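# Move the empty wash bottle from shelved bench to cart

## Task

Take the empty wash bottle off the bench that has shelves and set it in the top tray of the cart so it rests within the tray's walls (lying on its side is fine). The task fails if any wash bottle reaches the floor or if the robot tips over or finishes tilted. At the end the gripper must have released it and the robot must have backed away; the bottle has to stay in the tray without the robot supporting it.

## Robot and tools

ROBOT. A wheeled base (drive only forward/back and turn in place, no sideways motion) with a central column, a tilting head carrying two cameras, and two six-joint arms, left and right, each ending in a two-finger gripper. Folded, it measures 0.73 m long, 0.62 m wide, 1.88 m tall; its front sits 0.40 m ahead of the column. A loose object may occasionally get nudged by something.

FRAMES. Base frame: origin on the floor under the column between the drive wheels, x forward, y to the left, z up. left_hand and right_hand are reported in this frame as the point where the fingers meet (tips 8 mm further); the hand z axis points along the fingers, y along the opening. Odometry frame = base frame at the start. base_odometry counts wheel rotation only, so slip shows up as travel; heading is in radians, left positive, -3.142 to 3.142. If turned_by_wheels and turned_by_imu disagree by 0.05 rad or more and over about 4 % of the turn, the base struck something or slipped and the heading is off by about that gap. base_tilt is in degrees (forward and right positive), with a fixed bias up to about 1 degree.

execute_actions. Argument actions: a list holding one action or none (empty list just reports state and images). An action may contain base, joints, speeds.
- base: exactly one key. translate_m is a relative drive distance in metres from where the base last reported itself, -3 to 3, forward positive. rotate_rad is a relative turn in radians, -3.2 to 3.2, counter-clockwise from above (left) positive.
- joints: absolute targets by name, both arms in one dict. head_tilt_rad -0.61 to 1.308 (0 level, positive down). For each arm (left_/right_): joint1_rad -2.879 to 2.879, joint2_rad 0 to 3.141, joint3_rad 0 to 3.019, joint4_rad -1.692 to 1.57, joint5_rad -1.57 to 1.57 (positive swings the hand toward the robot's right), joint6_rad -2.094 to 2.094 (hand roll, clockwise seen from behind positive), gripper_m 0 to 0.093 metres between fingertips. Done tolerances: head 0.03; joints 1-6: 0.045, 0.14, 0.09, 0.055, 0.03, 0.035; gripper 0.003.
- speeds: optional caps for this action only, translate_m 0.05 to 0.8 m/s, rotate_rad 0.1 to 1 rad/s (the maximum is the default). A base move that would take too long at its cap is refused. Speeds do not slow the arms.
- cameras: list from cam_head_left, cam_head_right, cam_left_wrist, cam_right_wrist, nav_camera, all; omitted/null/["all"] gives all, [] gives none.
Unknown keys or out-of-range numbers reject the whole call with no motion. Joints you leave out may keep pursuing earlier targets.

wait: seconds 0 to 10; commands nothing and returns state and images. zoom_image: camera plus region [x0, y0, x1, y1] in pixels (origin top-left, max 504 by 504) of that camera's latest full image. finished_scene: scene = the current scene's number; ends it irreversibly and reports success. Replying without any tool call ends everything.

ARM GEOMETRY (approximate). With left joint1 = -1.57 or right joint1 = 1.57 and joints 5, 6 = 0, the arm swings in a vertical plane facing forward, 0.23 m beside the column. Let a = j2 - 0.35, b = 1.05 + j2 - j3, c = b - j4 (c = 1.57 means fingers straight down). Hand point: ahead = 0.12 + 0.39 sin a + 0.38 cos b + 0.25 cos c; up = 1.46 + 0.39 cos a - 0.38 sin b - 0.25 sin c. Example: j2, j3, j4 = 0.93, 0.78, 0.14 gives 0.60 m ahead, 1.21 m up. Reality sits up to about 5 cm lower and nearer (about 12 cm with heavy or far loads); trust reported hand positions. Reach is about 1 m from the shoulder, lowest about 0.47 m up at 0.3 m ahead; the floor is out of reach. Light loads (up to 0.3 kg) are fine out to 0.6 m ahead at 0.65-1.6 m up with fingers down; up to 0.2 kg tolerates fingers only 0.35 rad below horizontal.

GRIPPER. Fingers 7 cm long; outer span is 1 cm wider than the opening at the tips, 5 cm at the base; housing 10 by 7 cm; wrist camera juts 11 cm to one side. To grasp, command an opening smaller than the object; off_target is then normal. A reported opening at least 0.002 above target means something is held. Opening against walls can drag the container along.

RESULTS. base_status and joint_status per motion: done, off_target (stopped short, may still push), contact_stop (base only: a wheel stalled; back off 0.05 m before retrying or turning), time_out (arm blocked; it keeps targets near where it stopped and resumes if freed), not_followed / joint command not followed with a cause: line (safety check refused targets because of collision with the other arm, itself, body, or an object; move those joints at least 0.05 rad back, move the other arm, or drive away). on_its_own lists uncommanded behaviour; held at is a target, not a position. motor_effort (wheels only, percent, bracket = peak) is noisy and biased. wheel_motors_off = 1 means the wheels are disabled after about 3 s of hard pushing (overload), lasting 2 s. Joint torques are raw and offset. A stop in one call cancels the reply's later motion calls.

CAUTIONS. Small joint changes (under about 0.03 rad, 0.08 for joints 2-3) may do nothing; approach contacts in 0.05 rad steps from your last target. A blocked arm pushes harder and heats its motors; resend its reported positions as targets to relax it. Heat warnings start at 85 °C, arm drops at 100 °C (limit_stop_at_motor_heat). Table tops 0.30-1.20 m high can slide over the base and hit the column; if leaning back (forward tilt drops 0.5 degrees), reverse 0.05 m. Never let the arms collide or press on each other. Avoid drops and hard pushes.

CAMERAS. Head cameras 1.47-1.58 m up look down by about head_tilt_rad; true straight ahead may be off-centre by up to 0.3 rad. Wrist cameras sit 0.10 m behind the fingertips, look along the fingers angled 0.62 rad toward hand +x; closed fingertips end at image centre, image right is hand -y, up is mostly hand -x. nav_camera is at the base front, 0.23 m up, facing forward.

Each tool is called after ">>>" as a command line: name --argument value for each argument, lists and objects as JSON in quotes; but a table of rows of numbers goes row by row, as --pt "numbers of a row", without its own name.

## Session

>>> execute_actions --actions '[{"joints":{"head_tilt_rad":0.3}}]'

Scene clock: 0.90 s.
Joint torques (N m, as the arm reports them, + toward a larger angle): left_arm=[-0.73 -7.32 -1.   -1.32 -0.03 -0.06] | right_arm=[-0.47 -5.58 -0.88 -1.48  0.09  0.13]
base_odometry: x=+0.000 y=+0.000 heading=+0.000 (m, m, rad; odometry frame)
turned_by_wheels: +0.000 (rad since the last result)
turned_by_imu: +0.000 (rad since the last result)
base_tilt: forward=-0.1 right=+0.2 (deg)
base_status: not commanded
joint_positions: head_tilt_rad=+0.319 left_joint1_rad=-1.566 left_joint2_rad=+0.921 left_joint3_rad=+0.416 left_joint4_rad=-0.912 left_joint5_rad=-0.044 left_joint6_rad=-0.085 left_gripper_m=+0.095 right_joint1_rad=+1.549 right_joint2_rad=+0.877 right_joint3_rad=+0.380 right_joint4_rad=-0.965 right_joint5_rad=+0.048 right_joint6_rad=+0.069 right_gripper_m=+0.095
joint_status: all done
wheel_motors_off: 0
motor_effort: left_wheel=+2(2) right_wheel=+2(3) (%)
left_hand: x=+0.1488 y=+0.2333 z=+1.2434 quat_wxyz=(+0.431, +0.031, -0.901, -0.040) (m; base frame)
right_hand: x=+0.1306 y=-0.2380 z=+1.2613 quat_wxyz=(+0.451, -0.029, -0.891, +0.043) (m; base frame)
pictures: cam_head_left, cam_head_right, cam_left_wrist, cam_right_wrist, nav_camera
Images, in order (width x height): cam_head_left 672x504, cam_head_right 672x504, cam_left_wrist 504x504, cam_right_wrist 504x504, nav_camera 672x504.

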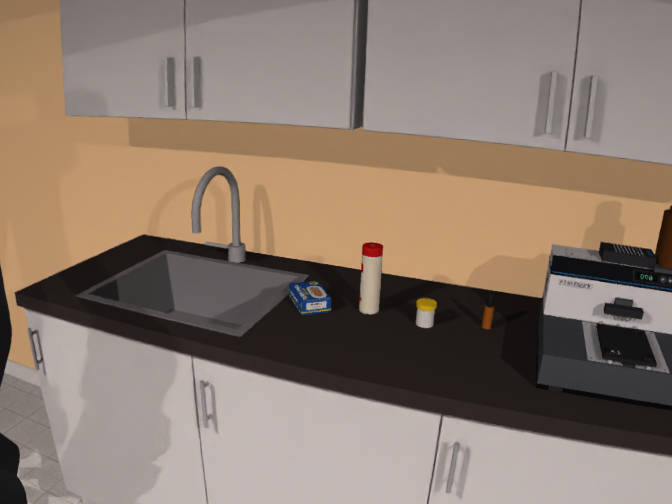

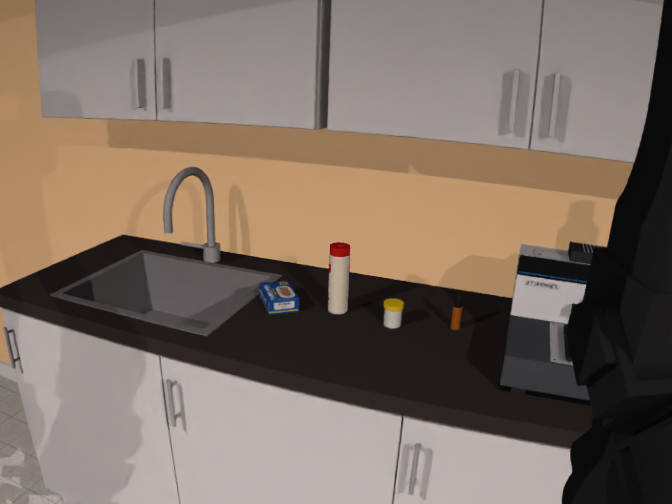

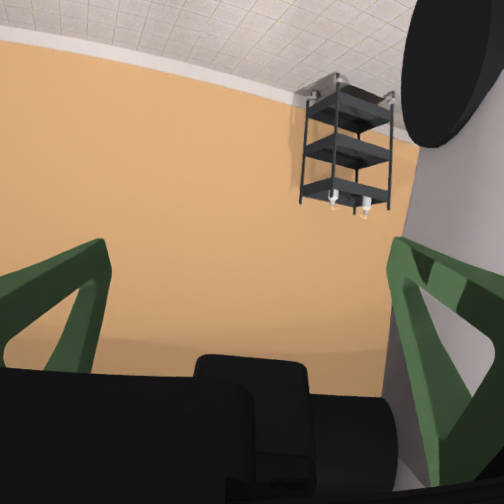

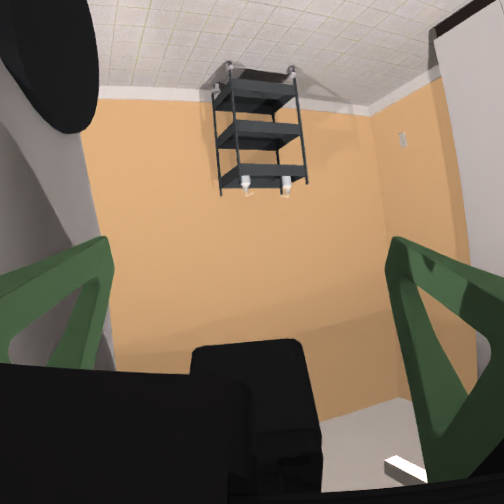

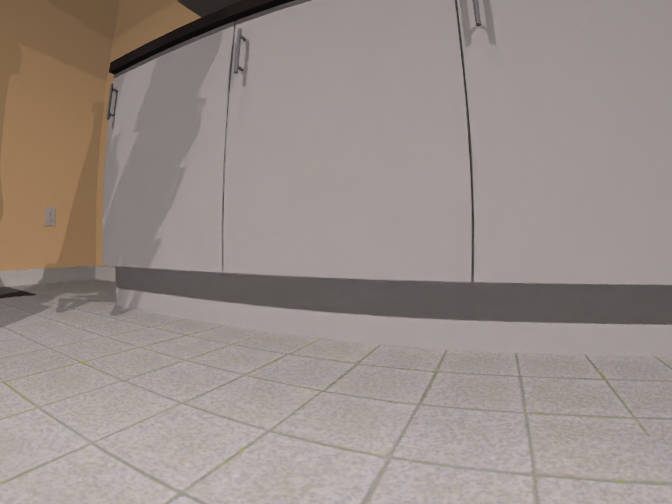

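Same layout presumably; bench is to the left.

>>> execute_actions --actions '[{"base":{"rotate_rad":1.3}}]' --cameras '["cam_head_left","cam_head_right","nav_camera"]'

Scene clock: 6.60 s.
Joint torques (N m, as the arm reports them, + toward a larger angle): left_arm=[-0.27 -7.66 -1.22 -1.4  -0.02 -0.06] | right_arm=[-0.67 -5.72 -0.95 -1.48  0.09  0.1 ]
base_odometry: x=+0.000 y=+0.000 heading=+1.300 (m, m, rad; odometry frame)
turned_by_wheels: +1.300 (rad since the last result)
turned_by_imu: +1.285 (rad since the last result)
base_tilt: forward=-0.1 right=+0.2 (deg)
base_status: done
joint_positions: head_tilt_rad=+0.319 left_joint1_rad=-1.566 left_joint2_rad=+0.921 left_joint3_rad=+0.416 left_joint4_rad=-0.912 left_joint5_rad=-0.044 left_joint6_rad=-0.085 left_gripper_m=+0.095 right_joint1_rad=+1.549 right_joint2_rad=+0.877 right_joint3_rad=+0.380 right_joint4_rad=-0.965 right_joint5_rad=+0.048 right_joint6_rad=+0.069 right_gripper_m=+0.095
joint_status: not commanded
wheel_motors_off: 0
motor_effort: left_wheel=+0(30) right_wheel=+0(34) (%)
left_hand: x=+0.1488 y=+0.2333 z=+1.2434 quat_wxyz=(+0.431, +0.031, -0.901, -0.040) (m; base frame)
right_hand: x=+0.1306 y=-0.2380 z=+1.2613 quat_wxyz=(+0.451, -0.029, -0.891, +0.043) (m; base frame)
pictures: cam_head_left, cam_head_right, nav_camera
Images, in order (width x height): cam_head_left 672x504, cam_head_right 672x504, nav_camera 672x504.

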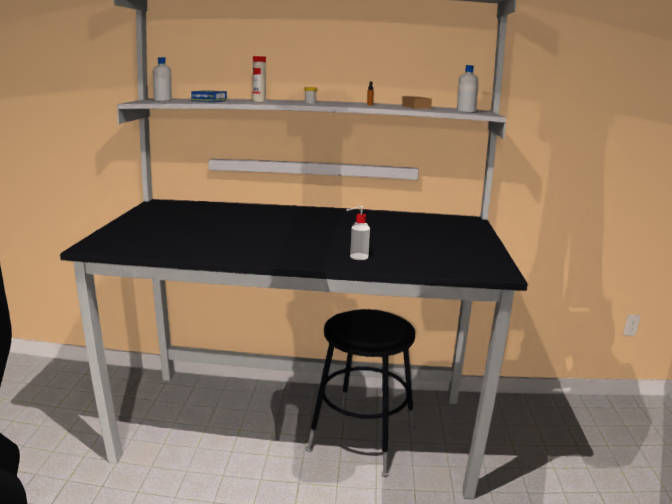

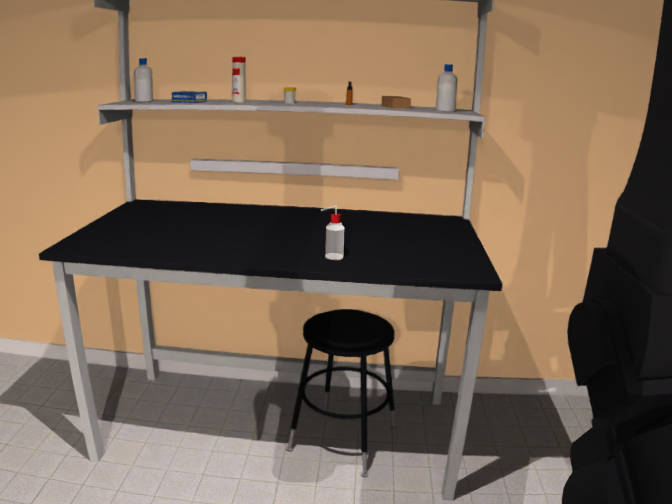

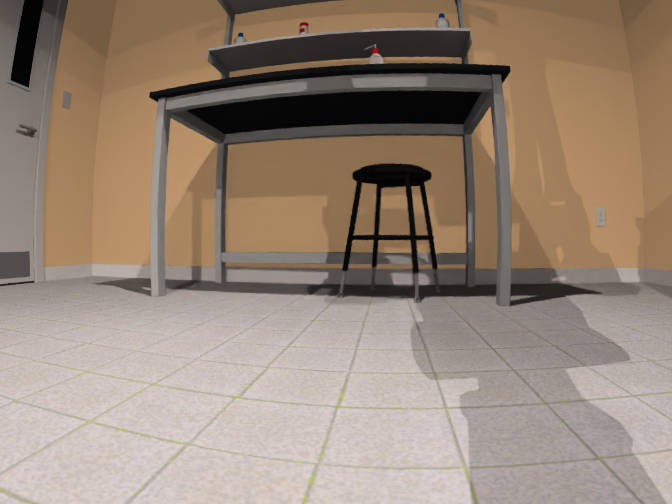

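>>> execute_actions --actions '[{"base":{"rotate_rad":0.035}}]' --cameras '[]'

>>> execute_actions --actions '[{"base":{"translate_m":0.9},"joints":{"head_tilt_rad":0.6,"right_joint1_rad":1.57,"right_joint2_rad":1.84,"right_joint3_rad":1.02,"right_joint4_rad":1.49,"right_joint5_rad":0,"right_joint6_rad":0,"right_gripper_m":0.093}}]' --cameras '["cam_head_left","cam_right_wrist","nav_camera"]'

Scene clock: 18.93 s.
Joint torques (N m, as the arm reports them, + toward a larger angle): left_arm=[-0.63 -6.55 -1.07 -1.32 -0.03 -0.07] | right_arm=[-0.82 -5.26 -0.83 -1.56  0.1   0.11]
base_odometry: x=+0.000 y=+0.000 heading=+1.334 (m, m, rad; odometry frame)
turned_by_wheels: +0.035 (rad since the last result)
turned_by_imu: +0.035 (rad since the last result)
base_tilt: forward=+0.0 right=+0.2 (deg)
base_status: done
joint_positions: head_tilt_rad=+0.319 left_joint1_rad=-1.566 left_joint2_rad=+0.921 left_joint3_rad=+0.416 left_joint4_rad=-0.912 left_joint5_rad=-0.044 left_joint6_rad=-0.085 left_gripper_m=+0.095 right_joint1_rad=+1.549 right_joint2_rad=+0.877 right_joint3_rad=+0.380 right_joint4_rad=-0.965 right_joint5_rad=+0.048 right_joint6_rad=+0.069 right_gripper_m=+0.095
joint_status: not commanded
wheel_motors_off: 0
motor_effort: left_wheel=+0(25) right_wheel=+0(29) (%)
left_hand: x=+0.1486 y=+0.2333 z=+1.2434 quat_wxyz=(+0.431, +0.031, -0.901, -0.040) (m; base frame)
right_hand: x=+0.1306 y=-0.2380 z=+1.2613 quat_wxyz=(+0.451, -0.029, -0.891, +0.043) (m; base frame)
pictures: none
No camera images: the call's "cameras" was empty. Leave "cameras" out to get every camera's image.

Scene clock: 21.93 s.
Joint torques (N m, as the arm reports them, + toward a larger angle): left_arm=[-0.76 -7.11 -1.49 -1.37 -0.06 -0.1 ] | right_arm=[  0.36 -13.55  -1.02   2.73  -0.04  -0.02]
base_odometry: x=+0.211 y=+0.875 heading=+1.334 (m, m, rad; odometry frame)
turned_by_wheels: +0.000 (rad since the last result)
turned_by_imu: +0.001 (rad since the last result)
base_tilt: forward=-0.1 right=+0.2 (deg)
base_status: done
joint_positions: head_tilt_rad=+0.604 left_joint1_rad=-1.566 left_joint2_rad=+0.921 left_joint3_rad=+0.418 left_joint4_rad=-0.912 left_joint5_rad=-0.044 left_joint6_rad=-0.085 left_gripper_m=+0.095 right_joint1_rad=+1.559 right_joint2_rad=+1.835 right_joint3_rad=+1.024 right_joint4_rad=+1.466 right_joint5_rad=+0.004 right_joint6_rad=+0.011 right_gripper_m=+0.093
joint_status: all done
wheel_motors_off: 0
motor_effort: left_wheel=+0(42) right_wheel=+0(54) (%)
left_hand: x=+0.1498 y=+0.2333 z=+1.2430 quat_wxyz=(+0.430, +0.031, -0.902, -0.040) (m; base frame)
right_hand: x=+0.6263 y=-0.2339 z=+1.0271 quat_wxyz=(-0.556, -0.005, -0.831, +0.005) (m; base frame)
pictures: cam_head_left, cam_right_wrist, nav_camera
Images, in order (width x height): cam_head_left 672x504, cam_right_wrist 504x504, nav_camera 672x504.

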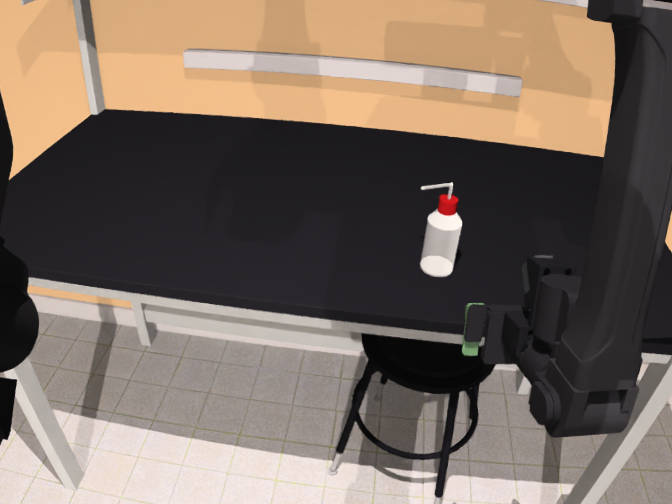

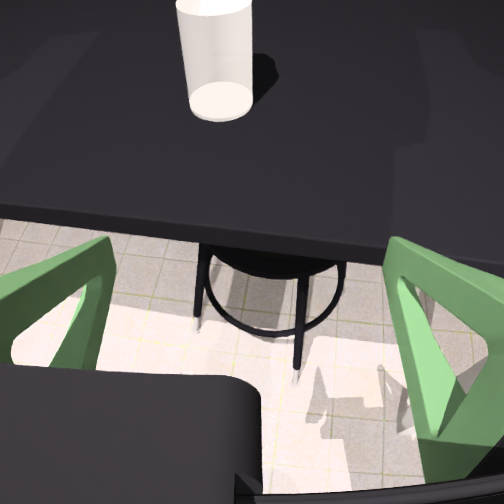

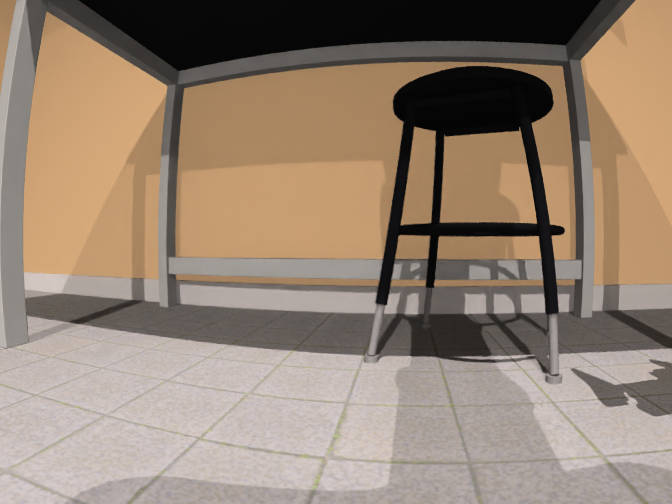

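>>> execute_actions --actions '[{"base":{"rotate_rad":0.04}}]' --cameras '[]'

>>> execute_actions --actions '[{"base":{"translate_m":0.13},"speeds":{"translate_m":0.2}}]' --cameras '["cam_right_wrist"]'

Scene clock: 37.43 s.
Joint torques (N m, as the arm reports them, + toward a larger angle): left_arm=[-0.85 -6.78 -0.87 -1.31 -0.07 -0.11] | right_arm=[  0.   -13.84  -1.09   2.77  -0.06  -0.03]
base_odometry: x=+0.211 y=+0.875 heading=+1.373 (m, m, rad; odometry frame)
turned_by_wheels: +0.039 (rad since the last result)
turned_by_imu: +0.038 (rad since the last result)
base_tilt: forward=-0.1 right=+0.1 (deg)
base_status: done
joint_positions: head_tilt_rad=+0.604 left_joint1_rad=-1.566 left_joint2_rad=+0.921 left_joint3_rad=+0.417 left_joint4_rad=-0.912 left_joint5_rad=-0.044 left_joint6_rad=-0.085 left_gripper_m=+0.095 right_joint1_rad=+1.565 right_joint2_rad=+1.835 right_joint3_rad=+1.024 right_joint4_rad=+1.466 right_joint5_rad=+0.004 right_joint6_rad=+0.011 right_gripper_m=+0.093
joint_status: not commanded
wheel_motors_off: 0
motor_effort: left_wheel=-1(35) right_wheel=+0(40) (%)
left_hand: x=+0.1494 y=+0.2333 z=+1.2431 quat_wxyz=(+0.430, +0.031, -0.901, -0.040) (m; base frame)
right_hand: x=+0.6263 y=-0.2301 z=+1.0271 quat_wxyz=(-0.556, -0.005, -0.831, +0.002) (m; base frame)
pictures: none
No camera images: the call's "cameras" was empty. Leave "cameras" out to get every camera's image.

Scene clock: 39.10 s.
Joint torques (N m, as the arm reports them, + toward a larger angle): left_arm=[-0.19 -7.46 -0.98 -1.38 -0.04 -0.06] | right_arm=[  0.22 -13.54  -0.81   2.76  -0.05  -0.02]
base_odometry: x=+0.236 y=+1.003 heading=+1.374 (m, m, rad; odometry frame)
turned_by_wheels: +0.001 (rad since the last result)
turned_by_imu: +0.001 (rad since the last result)
base_tilt: forward=-0.1 right=+0.2 (deg)
base_status: done
joint_positions: head_tilt_rad=+0.604 left_joint1_rad=-1.566 left_joint2_rad=+0.921 left_joint3_rad=+0.417 left_joint4_rad=-0.912 left_joint5_rad=-0.044 left_joint6_rad=-0.085 left_gripper_m=+0.095 right_joint1_rad=+1.565 right_joint2_rad=+1.835 right_joint3_rad=+1.022 right_joint4_rad=+1.466 right_joint5_rad=+0.004 right_joint6_rad=+0.011 right_gripper_m=+0.093
joint_status: not commanded
wheel_motors_off: 0
motor_effort: left_wheel=+1(51) right_wheel=-1(36) (%)
left_hand: x=+0.1492 y=+0.2333 z=+1.2432 quat_wxyz=(+0.430, +0.031, -0.901, -0.040) (m; base frame)
right_hand: x=+0.6255 y=-0.2301 z=+1.0269 quat_wxyz=(-0.555, -0.005, -0.832, +0.002) (m; base frame)
pictures: cam_right_wrist
Images, in order (width x height): cam_right_wrist 504x504.

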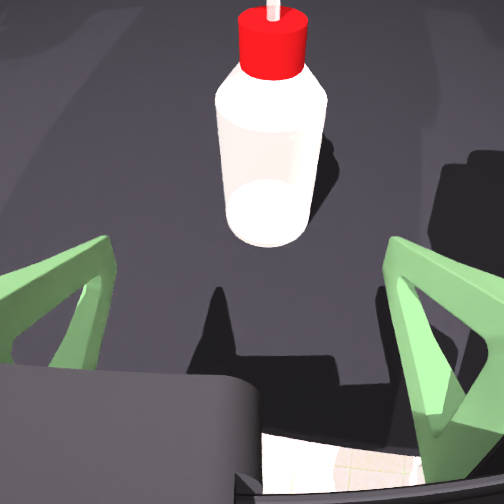

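>>> execute_actions --actions '[{"joints":{"right_joint2_rad":2.02,"right_joint3_rad":1.205,"right_joint4_rad":1.49}}]' --cameras '[]'

>>> execute_actions --actions '[{"base":{"translate_m":0.125},"speeds":{"translate_m":0.1}}]' --cameras '["cam_right_wrist","nav_camera"]'

Scene clock: 47.33 s.
Joint torques (N m, as the arm reports them, + toward a larger angle): left_arm=[-0.63 -7.4  -1.1  -1.38 -0.05 -0.07] | right_arm=[  0.02 -14.64  -0.63   2.77  -0.04  -0.03]
base_odometry: x=+0.236 y=+1.003 heading=+1.374 (m, m, rad; odometry frame)
turned_by_wheels: +0.000 (rad since the last result)
turned_by_imu: +0.001 (rad since the last result)
base_tilt: forward=-0.1 right=+0.2 (deg)
base_status: not commanded
joint_positions: head_tilt_rad=+0.604 left_joint1_rad=-1.566 left_joint2_rad=+0.921 left_joint3_rad=+0.417 left_joint4_rad=-0.912 left_joint5_rad=-0.044 left_joint6_rad=-0.085 left_gripper_m=+0.095 right_joint1_rad=+1.565 right_joint2_rad=+2.032 right_joint3_rad=+1.202 right_joint4_rad=+1.467 right_joint5_rad=+0.004 right_joint6_rad=+0.011 right_gripper_m=+0.093
joint_status: all done
wheel_motors_off: 0
motor_effort: left_wheel=+1(1) right_wheel=-2(2) (%)
left_hand: x=+0.1492 y=+0.2333 z=+1.2432 quat_wxyz=(+0.430, +0.031, -0.901, -0.040) (m; base frame)
right_hand: x=+0.6167 y=-0.2305 z=+0.9498 quat_wxyz=(-0.549, -0.005, -0.836, +0.002) (m; base frame)
pictures: none
No camera images: the call's "cameras" was empty. Leave "cameras" out to get every camera's image.

Scene clock: 49.33 s.
Joint torques (N m, as the arm reports them, + toward a larger angle): left_arm=[-0.45 -6.9  -1.21 -1.29 -0.03 -0.06] | right_arm=[ -0.04 -14.37  -0.72   2.76  -0.04  -0.05]
base_odometry: x=+0.261 y=+1.125 heading=+1.375 (m, m, rad; odometry frame)
turned_by_wheels: +0.001 (rad since the last result)
turned_by_imu: +0.001 (rad since the last result)
base_tilt: forward=-0.1 right=+0.1 (deg)
base_status: done
joint_positions: head_tilt_rad=+0.604 left_joint1_rad=-1.566 left_joint2_rad=+0.921 left_joint3_rad=+0.417 left_joint4_rad=-0.912 left_joint5_rad=-0.044 left_joint6_rad=-0.085 left_gripper_m=+0.095 right_joint1_rad=+1.565 right_joint2_rad=+2.029 right_joint3_rad=+1.205 right_joint4_rad=+1.467 right_joint5_rad=+0.004 right_joint6_rad=+0.011 right_gripper_m=+0.093
joint_status: not commanded
wheel_motors_off: 0
motor_effort: left_wheel=+0(31) right_wheel=-1(34) (%)
left_hand: x=+0.1492 y=+0.2333 z=+1.2432 quat_wxyz=(+0.430, +0.031, -0.901, -0.040) (m; base frame)
right_hand: x=+0.6195 y=-0.2305 z=+0.9516 quat_wxyz=(-0.551, -0.005, -0.834, +0.002) (m; base frame)
pictures: cam_right_wrist, nav_camera
Images, in order (width x height): cam_right_wrist 504x504, nav_camera 672x504.

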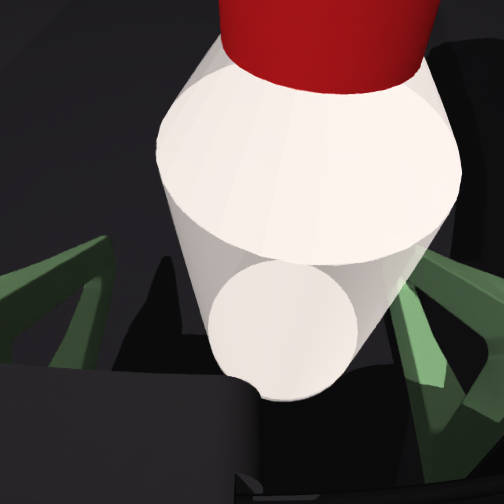

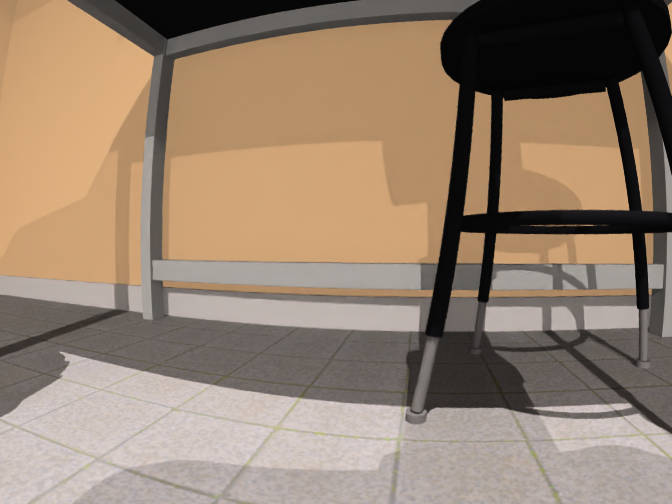

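>>> execute_actions --actions '[{"joints":{"right_gripper_m":0.04}}]' --cameras '[]'

>>> execute_actions --actions '[{"joints":{"right_joint2_rad":1.75,"right_joint3_rad":0.93,"right_joint4_rad":1.49}}]' --cameras '["cam_right_wrist"]'

>>> execute_actions --actions '[{"base":{"translate_m":-0.55},"speeds":{"translate_m":0.4},"joints":{"head_tilt_rad":0.4}}]' --cameras '[]'

>>> execute_actions --actions '[{"base":{"rotate_rad":2.0},"speeds":{"rotate_rad":0.6}}]' --cameras '["cam_head_left","nav_camera"]'

Scene clock: 60.03 s.
Joint torques (N m, as the arm reports them, + toward a larger angle): left_arm=[-0.56 -7.22 -1.06 -1.48 -0.02 -0.05] | right_arm=[ -0.09 -14.33  -0.68   2.8   -0.05  -0.02]
base_odometry: x=+0.261 y=+1.125 heading=+1.375 (m, m, rad; odometry frame)
turned_by_wheels: +0.000 (rad since the last result)
turned_by_imu: +0.001 (rad since the last result)
base_tilt: forward=-0.1 right=+0.2 (deg)
base_status: not commanded
joint_positions: head_tilt_rad=+0.604 left_joint1_rad=-1.566 left_joint2_rad=+0.921 left_joint3_rad=+0.417 left_joint4_rad=-0.912 left_joint5_rad=-0.044 left_joint6_rad=-0.085 left_gripper_m=+0.095 right_joint1_rad=+1.565 right_joint2_rad=+2.029 right_joint3_rad=+1.205 right_joint4_rad=+1.467 right_joint5_rad=+0.003 right_joint6_rad=+0.011 right_gripper_m=+0.055
joint_status: right_gripper_m off_target (ended at +0.055, target +0.040)
wheel_motors_off: 0
motor_effort: left_wheel=+0(1) right_wheel=-1(1) (%)
left_hand: x=+0.1492 y=+0.2333 z=+1.2432 quat_wxyz=(+0.430, +0.031, -0.901, -0.040) (m; base frame)
right_hand: x=+0.6195 y=-0.2304 z=+0.9516 quat_wxyz=(-0.551, -0.005, -0.834, +0.001) (m; base frame)
pictures: none
No camera images: the call's "cameras" was empty. Leave "cameras" out to get every camera's image.

Scene clock: 61.20 s.
Joint torques (N m, as the arm reports them, + toward a larger angle): left_arm=[-0.54 -6.97 -1.2  -1.38  0.01 -0.03] | right_arm=[ -0.47 -12.91  -1.13   2.74   0.    -0.04]
base_odometry: x=+0.261 y=+1.125 heading=+1.375 (m, m, rad; odometry frame)
turned_by_wheels: +0.000 (rad since the last result)
turned_by_imu: +0.000 (rad since the last result)
base_tilt: forward=-0.1 right=+0.1 (deg)
base_status: not commanded
joint_positions: head_tilt_rad=+0.604 left_joint1_rad=-1.566 left_joint2_rad=+0.921 left_joint3_rad=+0.417 left_joint4_rad=-0.912 left_joint5_rad=-0.044 left_joint6_rad=-0.085 left_gripper_m=+0.095 right_joint1_rad=+1.565 right_joint2_rad=+1.737 right_joint3_rad=+0.936 right_joint4_rad=+1.468 right_joint5_rad=+0.003 right_joint6_rad=+0.011 right_gripper_m=+0.055
joint_status: all done
wheel_motors_off: 0
motor_effort: left_wheel=+1(0) right_wheel=-1(1) (%)
left_hand: x=+0.1492 y=+0.2333 z=+1.2432 quat_wxyz=(+0.430, +0.031, -0.901, -0.040) (m; base frame)
right_hand: x=+0.6260 y=-0.2298 z=+1.0662 quat_wxyz=(-0.561, -0.005, -0.828, +0.001) (m; base frame)
pictures: cam_right_wrist
Images, in order (width x height): cam_right_wrist 504x504.

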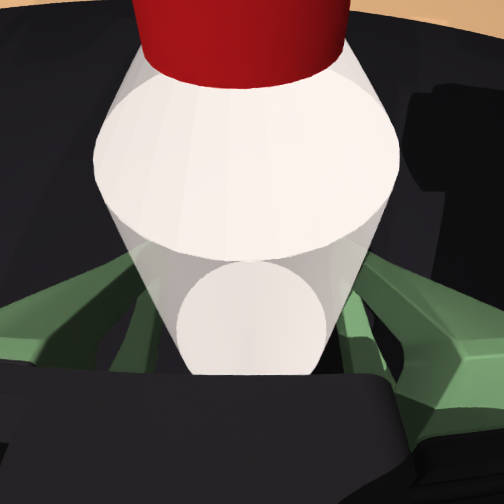

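Scene clock: 63.67 s.
Joint torques (N m, as the arm reports them, + toward a larger angle): left_arm=[-0.49 -7.83 -0.87 -1.17 -0.03 -0.04] | right_arm=[ -0.25 -12.95  -0.66   2.7   -0.04  -0.04]
base_odometry: x=+0.153 y=+0.586 heading=+1.374 (m, m, rad; odometry frame)
turned_by_wheels: +0.000 (rad since the last result)
turned_by_imu: +0.000 (rad since the last result)
base_tilt: forward=-0.1 right=+0.2 (deg)
base_status: done
joint_positions: head_tilt_rad=+0.419 left_joint1_rad=-1.566 left_joint2_rad=+0.921 left_joint3_rad=+0.414 left_joint4_rad=-0.912 left_joint5_rad=-0.044 left_joint6_rad=-0.085 left_gripper_m=+0.095 right_joint1_rad=+1.565 right_joint2_rad=+1.740 right_joint3_rad=+0.929 right_joint4_rad=+1.468 right_joint5_rad=+0.003 right_joint6_rad=+0.011 right_gripper_m=+0.055
joint_status: all done
wheel_motors_off: 0
motor_effort: left_wheel=-1(31) right_wheel=+0(37) (%)
left_hand: x=+0.1476 y=+0.2333 z=+1.2438 quat_wxyz=(+0.432, +0.031, -0.901, -0.040) (m; base frame)
right_hand: x=+0.6219 y=-0.2298 z=+1.0639 quat_wxyz=(-0.557, -0.005, -0.831, +0.001) (m; base frame)
pictures: none
No camera images: the call's "cameras" was empty. Leave "cameras" out to get every camera's image.

Scene clock: 67.93 s.
Joint torques (N m, as the arm reports them, + toward a larger angle): left_arm=[-0.57 -7.37 -0.96 -1.4  -0.05 -0.08] | right_arm=[  0.27 -12.73  -0.62   2.78  -0.02  -0.03]
base_odometry: x=+0.153 y=+0.586 heading=-2.909 (m, m, rad; odometry frame)
turned_by_wheels: +1.999 (rad since the last result)
turned_by_imu: +1.980 (rad since the last result)
base_tilt: forward=+0.0 right=+0.2 (deg)
base_status: done
joint_positions: head_tilt_rad=+0.419 left_joint1_rad=-1.566 left_joint2_rad=+0.921 left_joint3_rad=+0.414 left_joint4_rad=-0.912 left_joint5_rad=-0.044 left_joint6_rad=-0.085 left_gripper_m=+0.095 right_joint1_rad=+1.565 right_joint2_rad=+1.740 right_joint3_rad=+0.929 right_joint4_rad=+1.468 right_joint5_rad=+0.003 right_joint6_rad=+0.011 right_gripper_m=+0.055
joint_status: not commanded
wheel_motors_off: 0
motor_effort: left_wheel=+0(33) right_wheel=+0(40) (%)
left_hand: x=+0.1478 y=+0.2333 z=+1.2437 quat_wxyz=(+0.431, +0.031, -0.901, -0.040) (m; base frame)
right_hand: x=+0.6219 y=-0.2298 z=+1.0639 quat_wxyz=(-0.557, -0.005, -0.831, +0.001) (m; base frame)
pictures: cam_head_left, nav_camera
Images, in order (width x height): cam_head_left 672x504, nav_camera 672x504.

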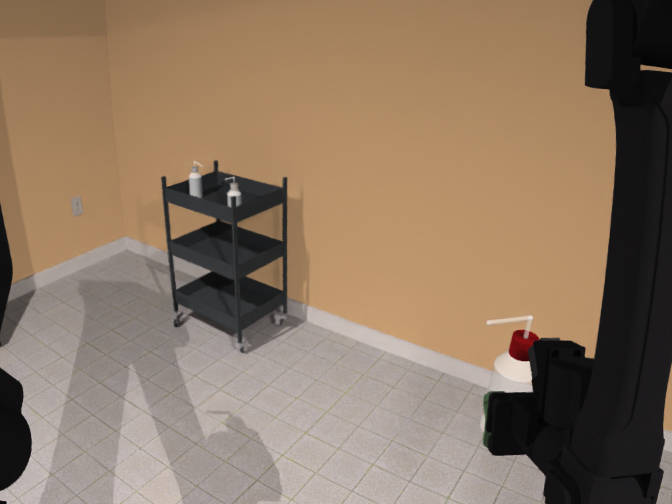

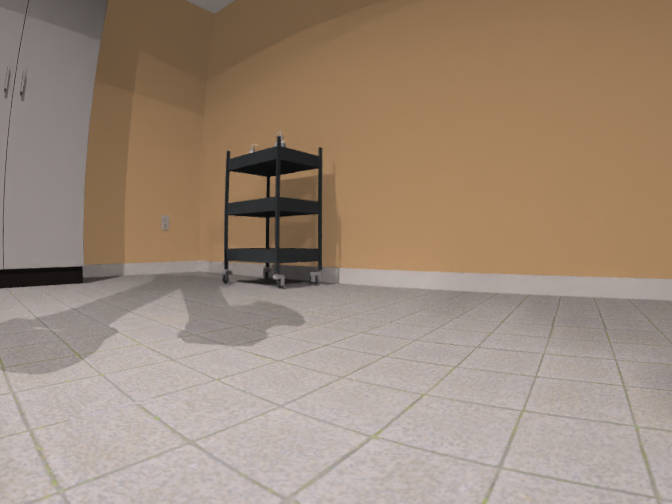

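>>> execute_actions --actions '[{"base":{"rotate_rad":0.63},"speeds":{"rotate_rad":0.6}}]' --cameras '["nav_camera"]'

>>> execute_actions --actions '[{"base":{"translate_m":2.0},"speeds":{"translate_m":0.5}}]' --cameras '["nav_camera"]'

>>> execute_actions --actions '[{"base":{"rotate_rad":-1.23},"speeds":{"rotate_rad":0.6},"joints":{"head_tilt_rad":0.7}}]' --cameras '["cam_head_left","nav_camera","cam_right_wrist"]'

Scene clock: 93.83 s.
Joint torques (N m, as the arm reports them, + toward a larger angle): left_arm=[-0.99 -7.11 -0.92 -1.3   0.   -0.06] | right_arm=[  0.14 -12.87  -0.6    2.72  -0.02  -0.03]
base_odometry: x=+0.153 y=+0.586 heading=-2.280 (m, m, rad; odometry frame)
turned_by_wheels: +0.630 (rad since the last result)
turned_by_imu: +0.625 (rad since the last result)
base_tilt: forward=-0.1 right=+0.2 (deg)
base_status: done
joint_positions: head_tilt_rad=+0.419 left_joint1_rad=-1.566 left_joint2_rad=+0.921 left_joint3_rad=+0.414 left_joint4_rad=-0.912 left_joint5_rad=-0.044 left_joint6_rad=-0.085 left_gripper_m=+0.095 right_joint1_rad=+1.565 right_joint2_rad=+1.740 right_joint3_rad=+0.929 right_joint4_rad=+1.468 right_joint5_rad=+0.003 right_joint6_rad=+0.011 right_gripper_m=+0.055
joint_status: not commanded
wheel_motors_off: 0
motor_effort: left_wheel=+0(24) right_wheel=+0(31) (%)
left_hand: x=+0.1480 y=+0.2333 z=+1.2436 quat_wxyz=(+0.431, +0.031, -0.901, -0.040) (m; base frame)
right_hand: x=+0.6219 y=-0.2298 z=+1.0639 quat_wxyz=(-0.557, -0.005, -0.831, +0.001) (m; base frame)
pictures: nav_camera
Images, in order (width x height): nav_camera 672x504.

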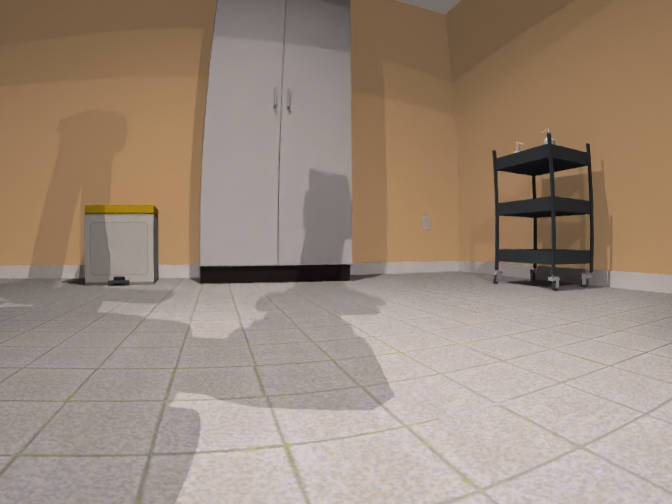

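Scene clock: 99.27 s.
Joint torques (N m, as the arm reports them, + toward a larger angle): left_arm=[-0.44 -8.16 -0.91 -1.25 -0.01 -0.06] | right_arm=[  0.08 -13.13  -0.64   2.76  -0.01   0.  ]
base_odometry: x=-1.149 y=-0.932 heading=-2.280 (m, m, rad; odometry frame)
turned_by_wheels: +0.000 (rad since the last result)
turned_by_imu: +0.003 (rad since the last result)
base_tilt: forward=+0.0 right=+0.2 (deg)
base_status: done
joint_positions: head_tilt_rad=+0.418 left_joint1_rad=-1.566 left_joint2_rad=+0.921 left_joint3_rad=+0.416 left_joint4_rad=-0.912 left_joint5_rad=-0.044 left_joint6_rad=-0.085 left_gripper_m=+0.095 right_joint1_rad=+1.565 right_joint2_rad=+1.743 right_joint3_rad=+0.930 right_joint4_rad=+1.468 right_joint5_rad=+0.003 right_joint6_rad=+0.011 right_gripper_m=+0.055
joint_status: not commanded
wheel_motors_off: 0
motor_effort: left_wheel=+0(45) right_wheel=-1(53) (%)
left_hand: x=+0.1488 y=+0.2333 z=+1.2434 quat_wxyz=(+0.431, +0.031, -0.901, -0.040) (m; base frame)
right_hand: x=+0.6215 y=-0.2298 z=+1.0629 quat_wxyz=(-0.556, -0.005, -0.831, +0.001) (m; base frame)
pictures: nav_camera
Images, in order (width x height): nav_camera 672x504.

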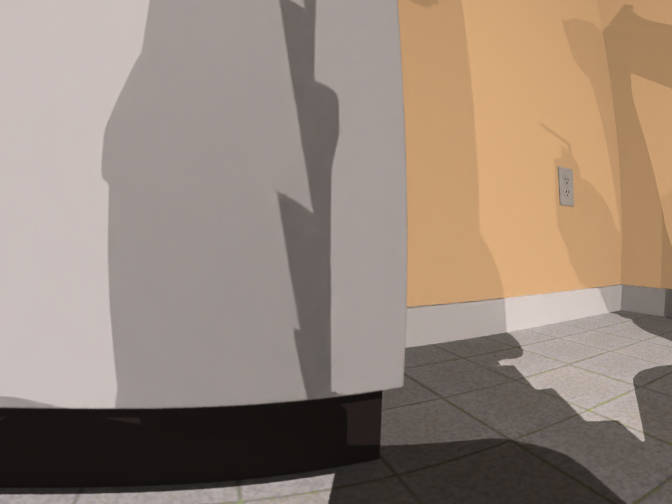

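Scene clock: 102.23 s.
Joint torques (N m, as the arm reports them, + toward a larger angle): left_arm=[-0.89 -7.34 -1.12 -1.25 -0.02 -0.08] | right_arm=[ -0.02 -13.25  -0.59   2.73   0.    -0.02]
base_odometry: x=-1.149 y=-0.932 heading=+2.774 (m, m, rad; odometry frame)
turned_by_wheels: -1.230 (rad since the last result)
turned_by_imu: -1.216 (rad since the last result)
base_tilt: forward=-0.1 right=+0.2 (deg)
base_status: done
joint_positions: head_tilt_rad=+0.703 left_joint1_rad=-1.566 left_joint2_rad=+0.921 left_joint3_rad=+0.416 left_joint4_rad=-0.912 left_joint5_rad=-0.044 left_joint6_rad=-0.085 left_gripper_m=+0.095 right_joint1_rad=+1.565 right_joint2_rad=+1.743 right_joint3_rad=+0.930 right_joint4_rad=+1.468 right_joint5_rad=+0.003 right_joint6_rad=+0.011 right_gripper_m=+0.055
joint_status: all done
wheel_motors_off: 0
motor_effort: left_wheel=+0(32) right_wheel=+0(44) (%)
left_hand: x=+0.1488 y=+0.2333 z=+1.2434 quat_wxyz=(+0.431, +0.031, -0.901, -0.040) (m; base frame)
right_hand: x=+0.6215 y=-0.2293 z=+1.0629 quat_wxyz=(-0.556, -0.005, -0.831, +0.001) (m; base frame)
pictures: cam_head_left, cam_right_wrist, nav_camera
Images, in order (width x height): cam_head_left 672x504, cam_right_wrist 504x504, nav_camera 672x504.

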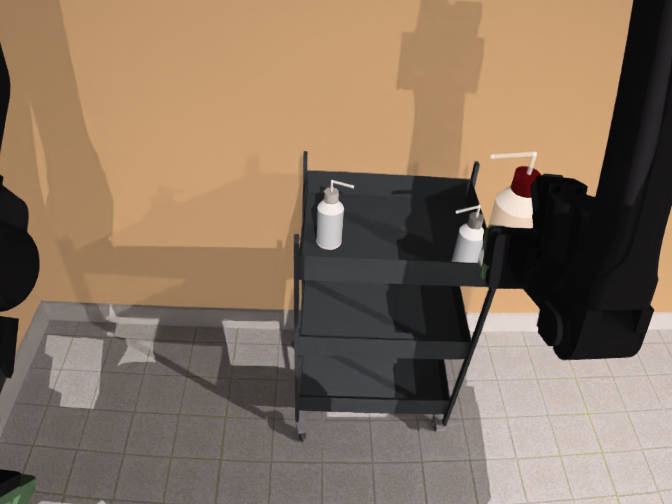

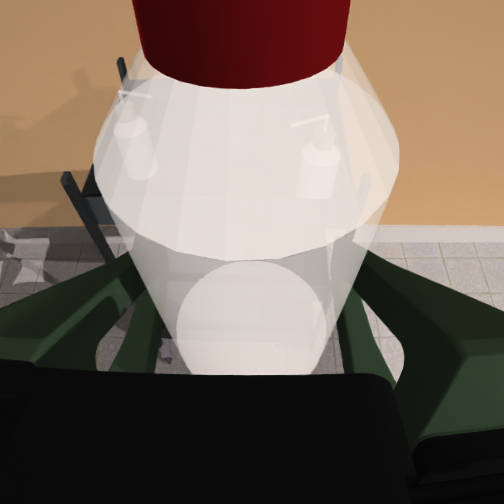

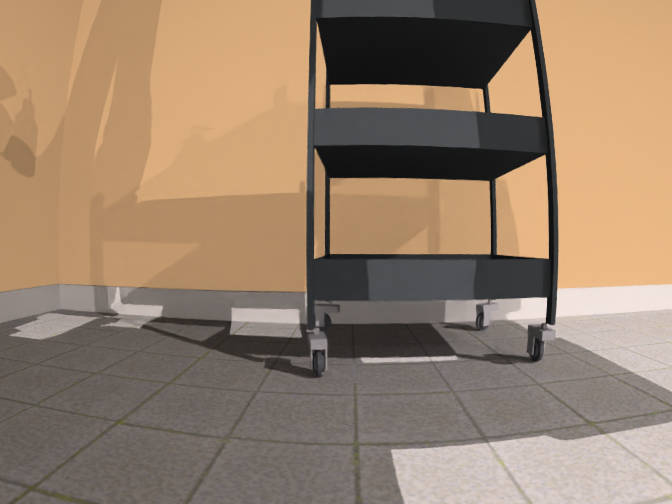

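>>> execute_actions --actions '[{"base":{"rotate_rad":0.03}}]' --cameras '[]'

>>> execute_actions --actions '[{"base":{"translate_m":0.33},"speeds":{"translate_m":0.2},"joints":{"head_tilt_rad":0.9}}]' --cameras '["cam_head_left","nav_camera","cam_right_wrist"]'

Scene clock: 110.47 s.
Joint torques (N m, as the arm reports them, + toward a larger angle): left_arm=[-0.61 -7.26 -1.06 -1.39 -0.01 -0.06] | right_arm=[ -0.16 -13.54  -0.64   2.64   0.    -0.03]
base_odometry: x=-1.149 y=-0.932 heading=+2.804 (m, m, rad; odometry frame)
turned_by_wheels: +0.030 (rad since the last result)
turned_by_imu: +0.030 (rad since the last result)
base_tilt: forward=+0.0 right=+0.2 (deg)
base_status: done
joint_positions: head_tilt_rad=+0.703 left_joint1_rad=-1.566 left_joint2_rad=+0.921 left_joint3_rad=+0.416 left_joint4_rad=-0.912 left_joint5_rad=-0.044 left_joint6_rad=-0.085 left_gripper_m=+0.095 right_joint1_rad=+1.566 right_joint2_rad=+1.743 right_joint3_rad=+0.930 right_joint4_rad=+1.468 right_joint5_rad=+0.003 right_joint6_rad=+0.011 right_gripper_m=+0.055
joint_status: not commanded
wheel_motors_off: 0
motor_effort: left_wheel=+0(16) right_wheel=+0(20) (%)
left_hand: x=+0.1486 y=+0.2333 z=+1.2434 quat_wxyz=(+0.431, +0.031, -0.901, -0.040) (m; base frame)
right_hand: x=+0.6215 y=-0.2286 z=+1.0628 quat_wxyz=(-0.556, -0.005, -0.831, +0.000) (m; base frame)
pictures: none
No camera images: the call's "cameras" was empty. Leave "cameras" out to get every camera's image.

Scene clock: 113.10 s.
Joint torques (N m, as the arm reports them, + toward a larger angle): left_arm=[-0.67 -6.65 -0.96 -1.37 -0.05 -0.09] | right_arm=[ -0.18 -13.35  -0.74   2.71  -0.02  -0.02]
base_odometry: x=-1.460 y=-0.823 heading=+2.802 (m, m, rad; odometry frame)
turned_by_wheels: -0.001 (rad since the last result)
turned_by_imu: +0.000 (rad since the last result)
base_tilt: forward=+0.0 right=+0.2 (deg)
base_status: done
joint_positions: head_tilt_rad=+0.901 left_joint1_rad=-1.566 left_joint2_rad=+0.921 left_joint3_rad=+0.417 left_joint4_rad=-0.912 left_joint5_rad=-0.044 left_joint6_rad=-0.085 left_gripper_m=+0.095 right_joint1_rad=+1.566 right_joint2_rad=+1.744 right_joint3_rad=+0.930 right_joint4_rad=+1.468 right_joint5_rad=+0.003 right_joint6_rad=+0.011 right_gripper_m=+0.055
joint_status: all done
wheel_motors_off: 0
motor_effort: left_wheel=-1(39) right_wheel=+1(50) (%)
left_hand: x=+0.1492 y=+0.2333 z=+1.2432 quat_wxyz=(+0.430, +0.031, -0.901, -0.040) (m; base frame)
right_hand: x=+0.6210 y=-0.2286 z=+1.0623 quat_wxyz=(-0.556, -0.005, -0.831, +0.000) (m; base frame)
pictures: cam_head_left, cam_right_wrist, nav_camera
Images, in order (width x height): cam_head_left 672x504, cam_right_wrist 504x504, nav_camera 672x504.

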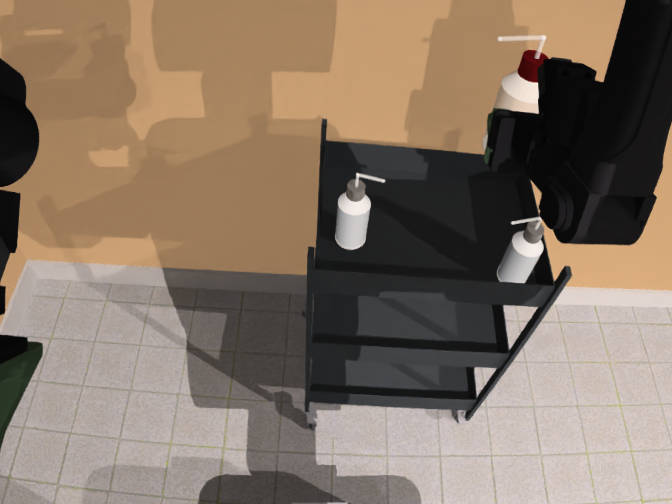

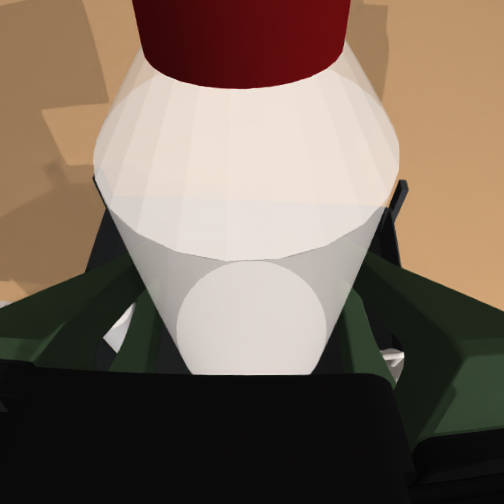

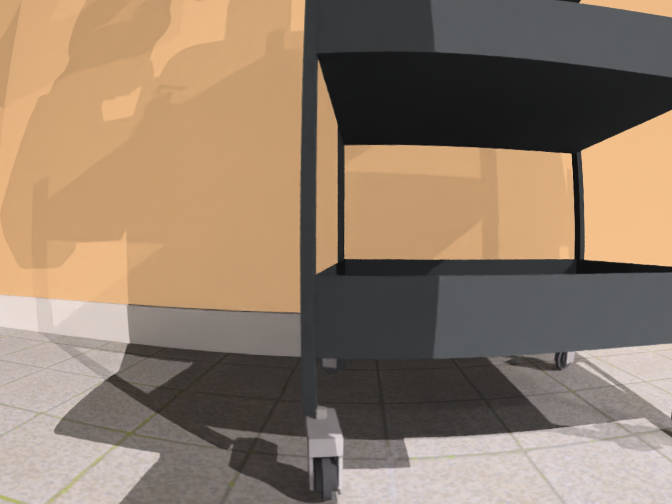

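Same geometry as before. Repeat the lowering sequence.

>>> execute_actions --actions '[{"joints":{"right_joint2_rad":2.0,"right_joint3_rad":1.54,"right_joint4_rad":1.13}}]' --cameras '[]'

>>> execute_actions --actions '[{"joints":{"right_joint2_rad":2.52,"right_joint3_rad":2.25,"right_joint4_rad":0.95}}]' --cameras '["cam_head_left"]'

>>> execute_actions --actions '[{"joints":{"right_joint2_rad":2.73,"right_joint3_rad":2.50,"right_joint4_rad":0.80}}]' --cameras '["cam_head_left","cam_right_wrist"]'

Scene clock: 123.40 s.
Joint torques (N m, as the arm reports them, + toward a larger angle): left_arm=[-0.93 -7.28 -1.34 -1.22 -0.02 -0.08] | right_arm=[  0.2  -17.18   2.78   1.58  -0.03  -0.04]
base_odometry: x=-1.460 y=-0.823 heading=+2.802 (m, m, rad; odometry frame)
turned_by_wheels: +0.000 (rad since the last result)
turned_by_imu: +0.001 (rad since the last result)
base_tilt: forward=+0.0 right=+0.2 (deg)
base_status: not commanded
joint_positions: head_tilt_rad=+0.901 left_joint1_rad=-1.566 left_joint2_rad=+0.921 left_joint3_rad=+0.417 left_joint4_rad=-0.912 left_joint5_rad=-0.044 left_joint6_rad=-0.085 left_gripper_m=+0.095 right_joint1_rad=+1.566 right_joint2_rad=+1.990 right_joint3_rad=+1.541 right_joint4_rad=+1.136 right_joint5_rad=+0.003 right_joint6_rad=+0.011 right_gripper_m=+0.055
joint_status: all done
wheel_motors_off: 0
motor_effort: left_wheel=-2(2) right_wheel=+2(2) (%)
left_hand: x=+0.1492 y=+0.2333 z=+1.2432 quat_wxyz=(+0.430, +0.031, -0.901, -0.040) (m; base frame)
right_hand: x=+0.7662 y=-0.2293 z=+0.9604 quat_wxyz=(-0.569, -0.005, -0.822, +0.000) (m; base frame)
pictures: none
No camera images: the call's "cameras" was empty. Leave "cameras" out to get every camera's image.

Scene clock: 125.07 s.
Joint torques (N m, as the arm reports them, + toward a larger angle): left_arm=[-0.61 -7.5  -0.96 -1.37 -0.03 -0.07] | right_arm=[  0.   -16.66   5.71   1.37  -0.03  -0.07]
base_odometry: x=-1.460 y=-0.823 heading=+2.802 (m, m, rad; odometry frame)
turned_by_wheels: +0.000 (rad since the last result)
turned_by_imu: +0.000 (rad since the last result)
base_tilt: forward=-0.1 right=+0.2 (deg)
base_status: not commanded
joint_positions: head_tilt_rad=+0.901 left_joint1_rad=-1.566 left_joint2_rad=+0.921 left_joint3_rad=+0.416 left_joint4_rad=-0.912 left_joint5_rad=-0.044 left_joint6_rad=-0.085 left_gripper_m=+0.095 right_joint1_rad=+1.566 right_joint2_rad=+2.514 right_joint3_rad=+2.238 right_joint4_rad=+0.960 right_joint5_rad=+0.003 right_joint6_rad=+0.013 right_gripper_m=+0.055
joint_status: all done
wheel_motors_off: 0
motor_effort: left_wheel=-3(3) right_wheel=+5(6) (%)
left_hand: x=+0.1490 y=+0.2333 z=+1.2433 quat_wxyz=(+0.430, +0.031, -0.901, -0.040) (m; base frame)
right_hand: x=+0.7657 y=-0.2299 z=+0.7823 quat_wxyz=(-0.568, -0.006, -0.823, -0.001) (m; base frame)
pictures: cam_head_left
Images, in order (width x height): cam_head_left 672x504.

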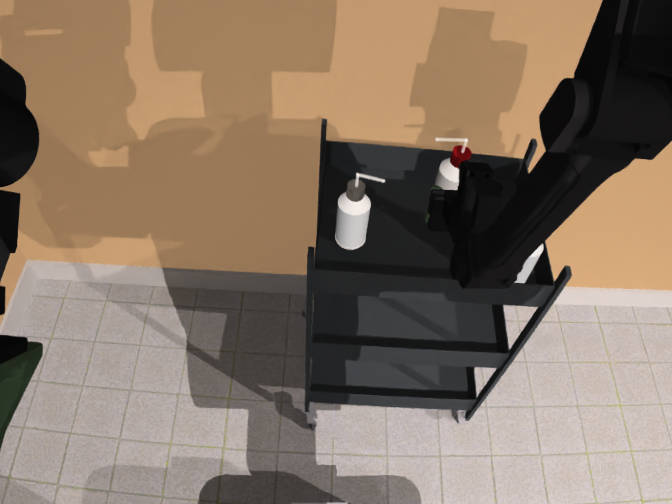

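Scene clock: 126.07 s.
Joint torques (N m, as the arm reports them, + toward a larger angle): left_arm=[-0.9  -7.68 -1.04 -1.36 -0.02 -0.08] | right_arm=[ -0.47 -14.4    6.59   1.08  -0.01  -0.05]
base_odometry: x=-1.460 y=-0.823 heading=+2.802 (m, m, rad; odometry frame)
turned_by_wheels: +0.000 (rad since the last result)
turned_by_imu: +0.000 (rad since the last result)
base_tilt: forward=+0.0 right=+0.2 (deg)
base_status: not commanded
joint_positions: head_tilt_rad=+0.901 left_joint1_rad=-1.566 left_joint2_rad=+0.921 left_joint3_rad=+0.416 left_joint4_rad=-0.912 left_joint5_rad=-0.044 left_joint6_rad=-0.085 left_gripper_m=+0.095 right_joint1_rad=+1.566 right_joint2_rad=+2.718 right_joint3_rad=+2.482 right_joint4_rad=+0.819 right_joint5_rad=+0.003 right_joint6_rad=+0.013 right_gripper_m=+0.055
joint_status: all done
wheel_motors_off: 0
motor_effort: left_wheel=-3(4) right_wheel=+5(9) (%)
left_hand: x=+0.1488 y=+0.2333 z=+1.2434 quat_wxyz=(+0.431, +0.031, -0.901, -0.040) (m; base frame)
right_hand: x=+0.7194 y=-0.2301 z=+0.7030 quat_wxyz=(-0.525, -0.006, -0.851, +0.000) (m; base frame)
pictures: cam_head_left, cam_right_wrist
Images, in order (width x height): cam_head_left 672x504, cam_right_wrist 504x504.

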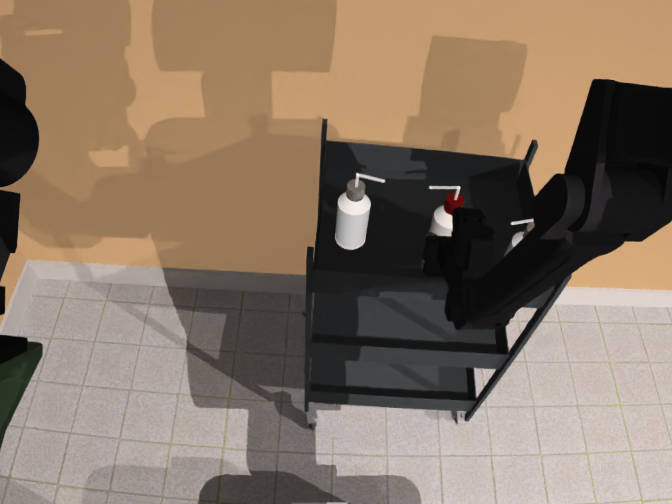

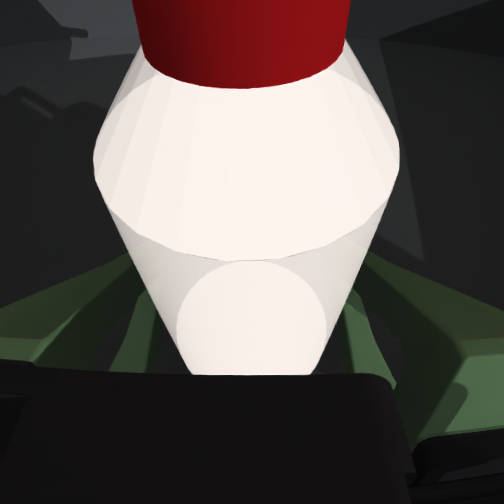

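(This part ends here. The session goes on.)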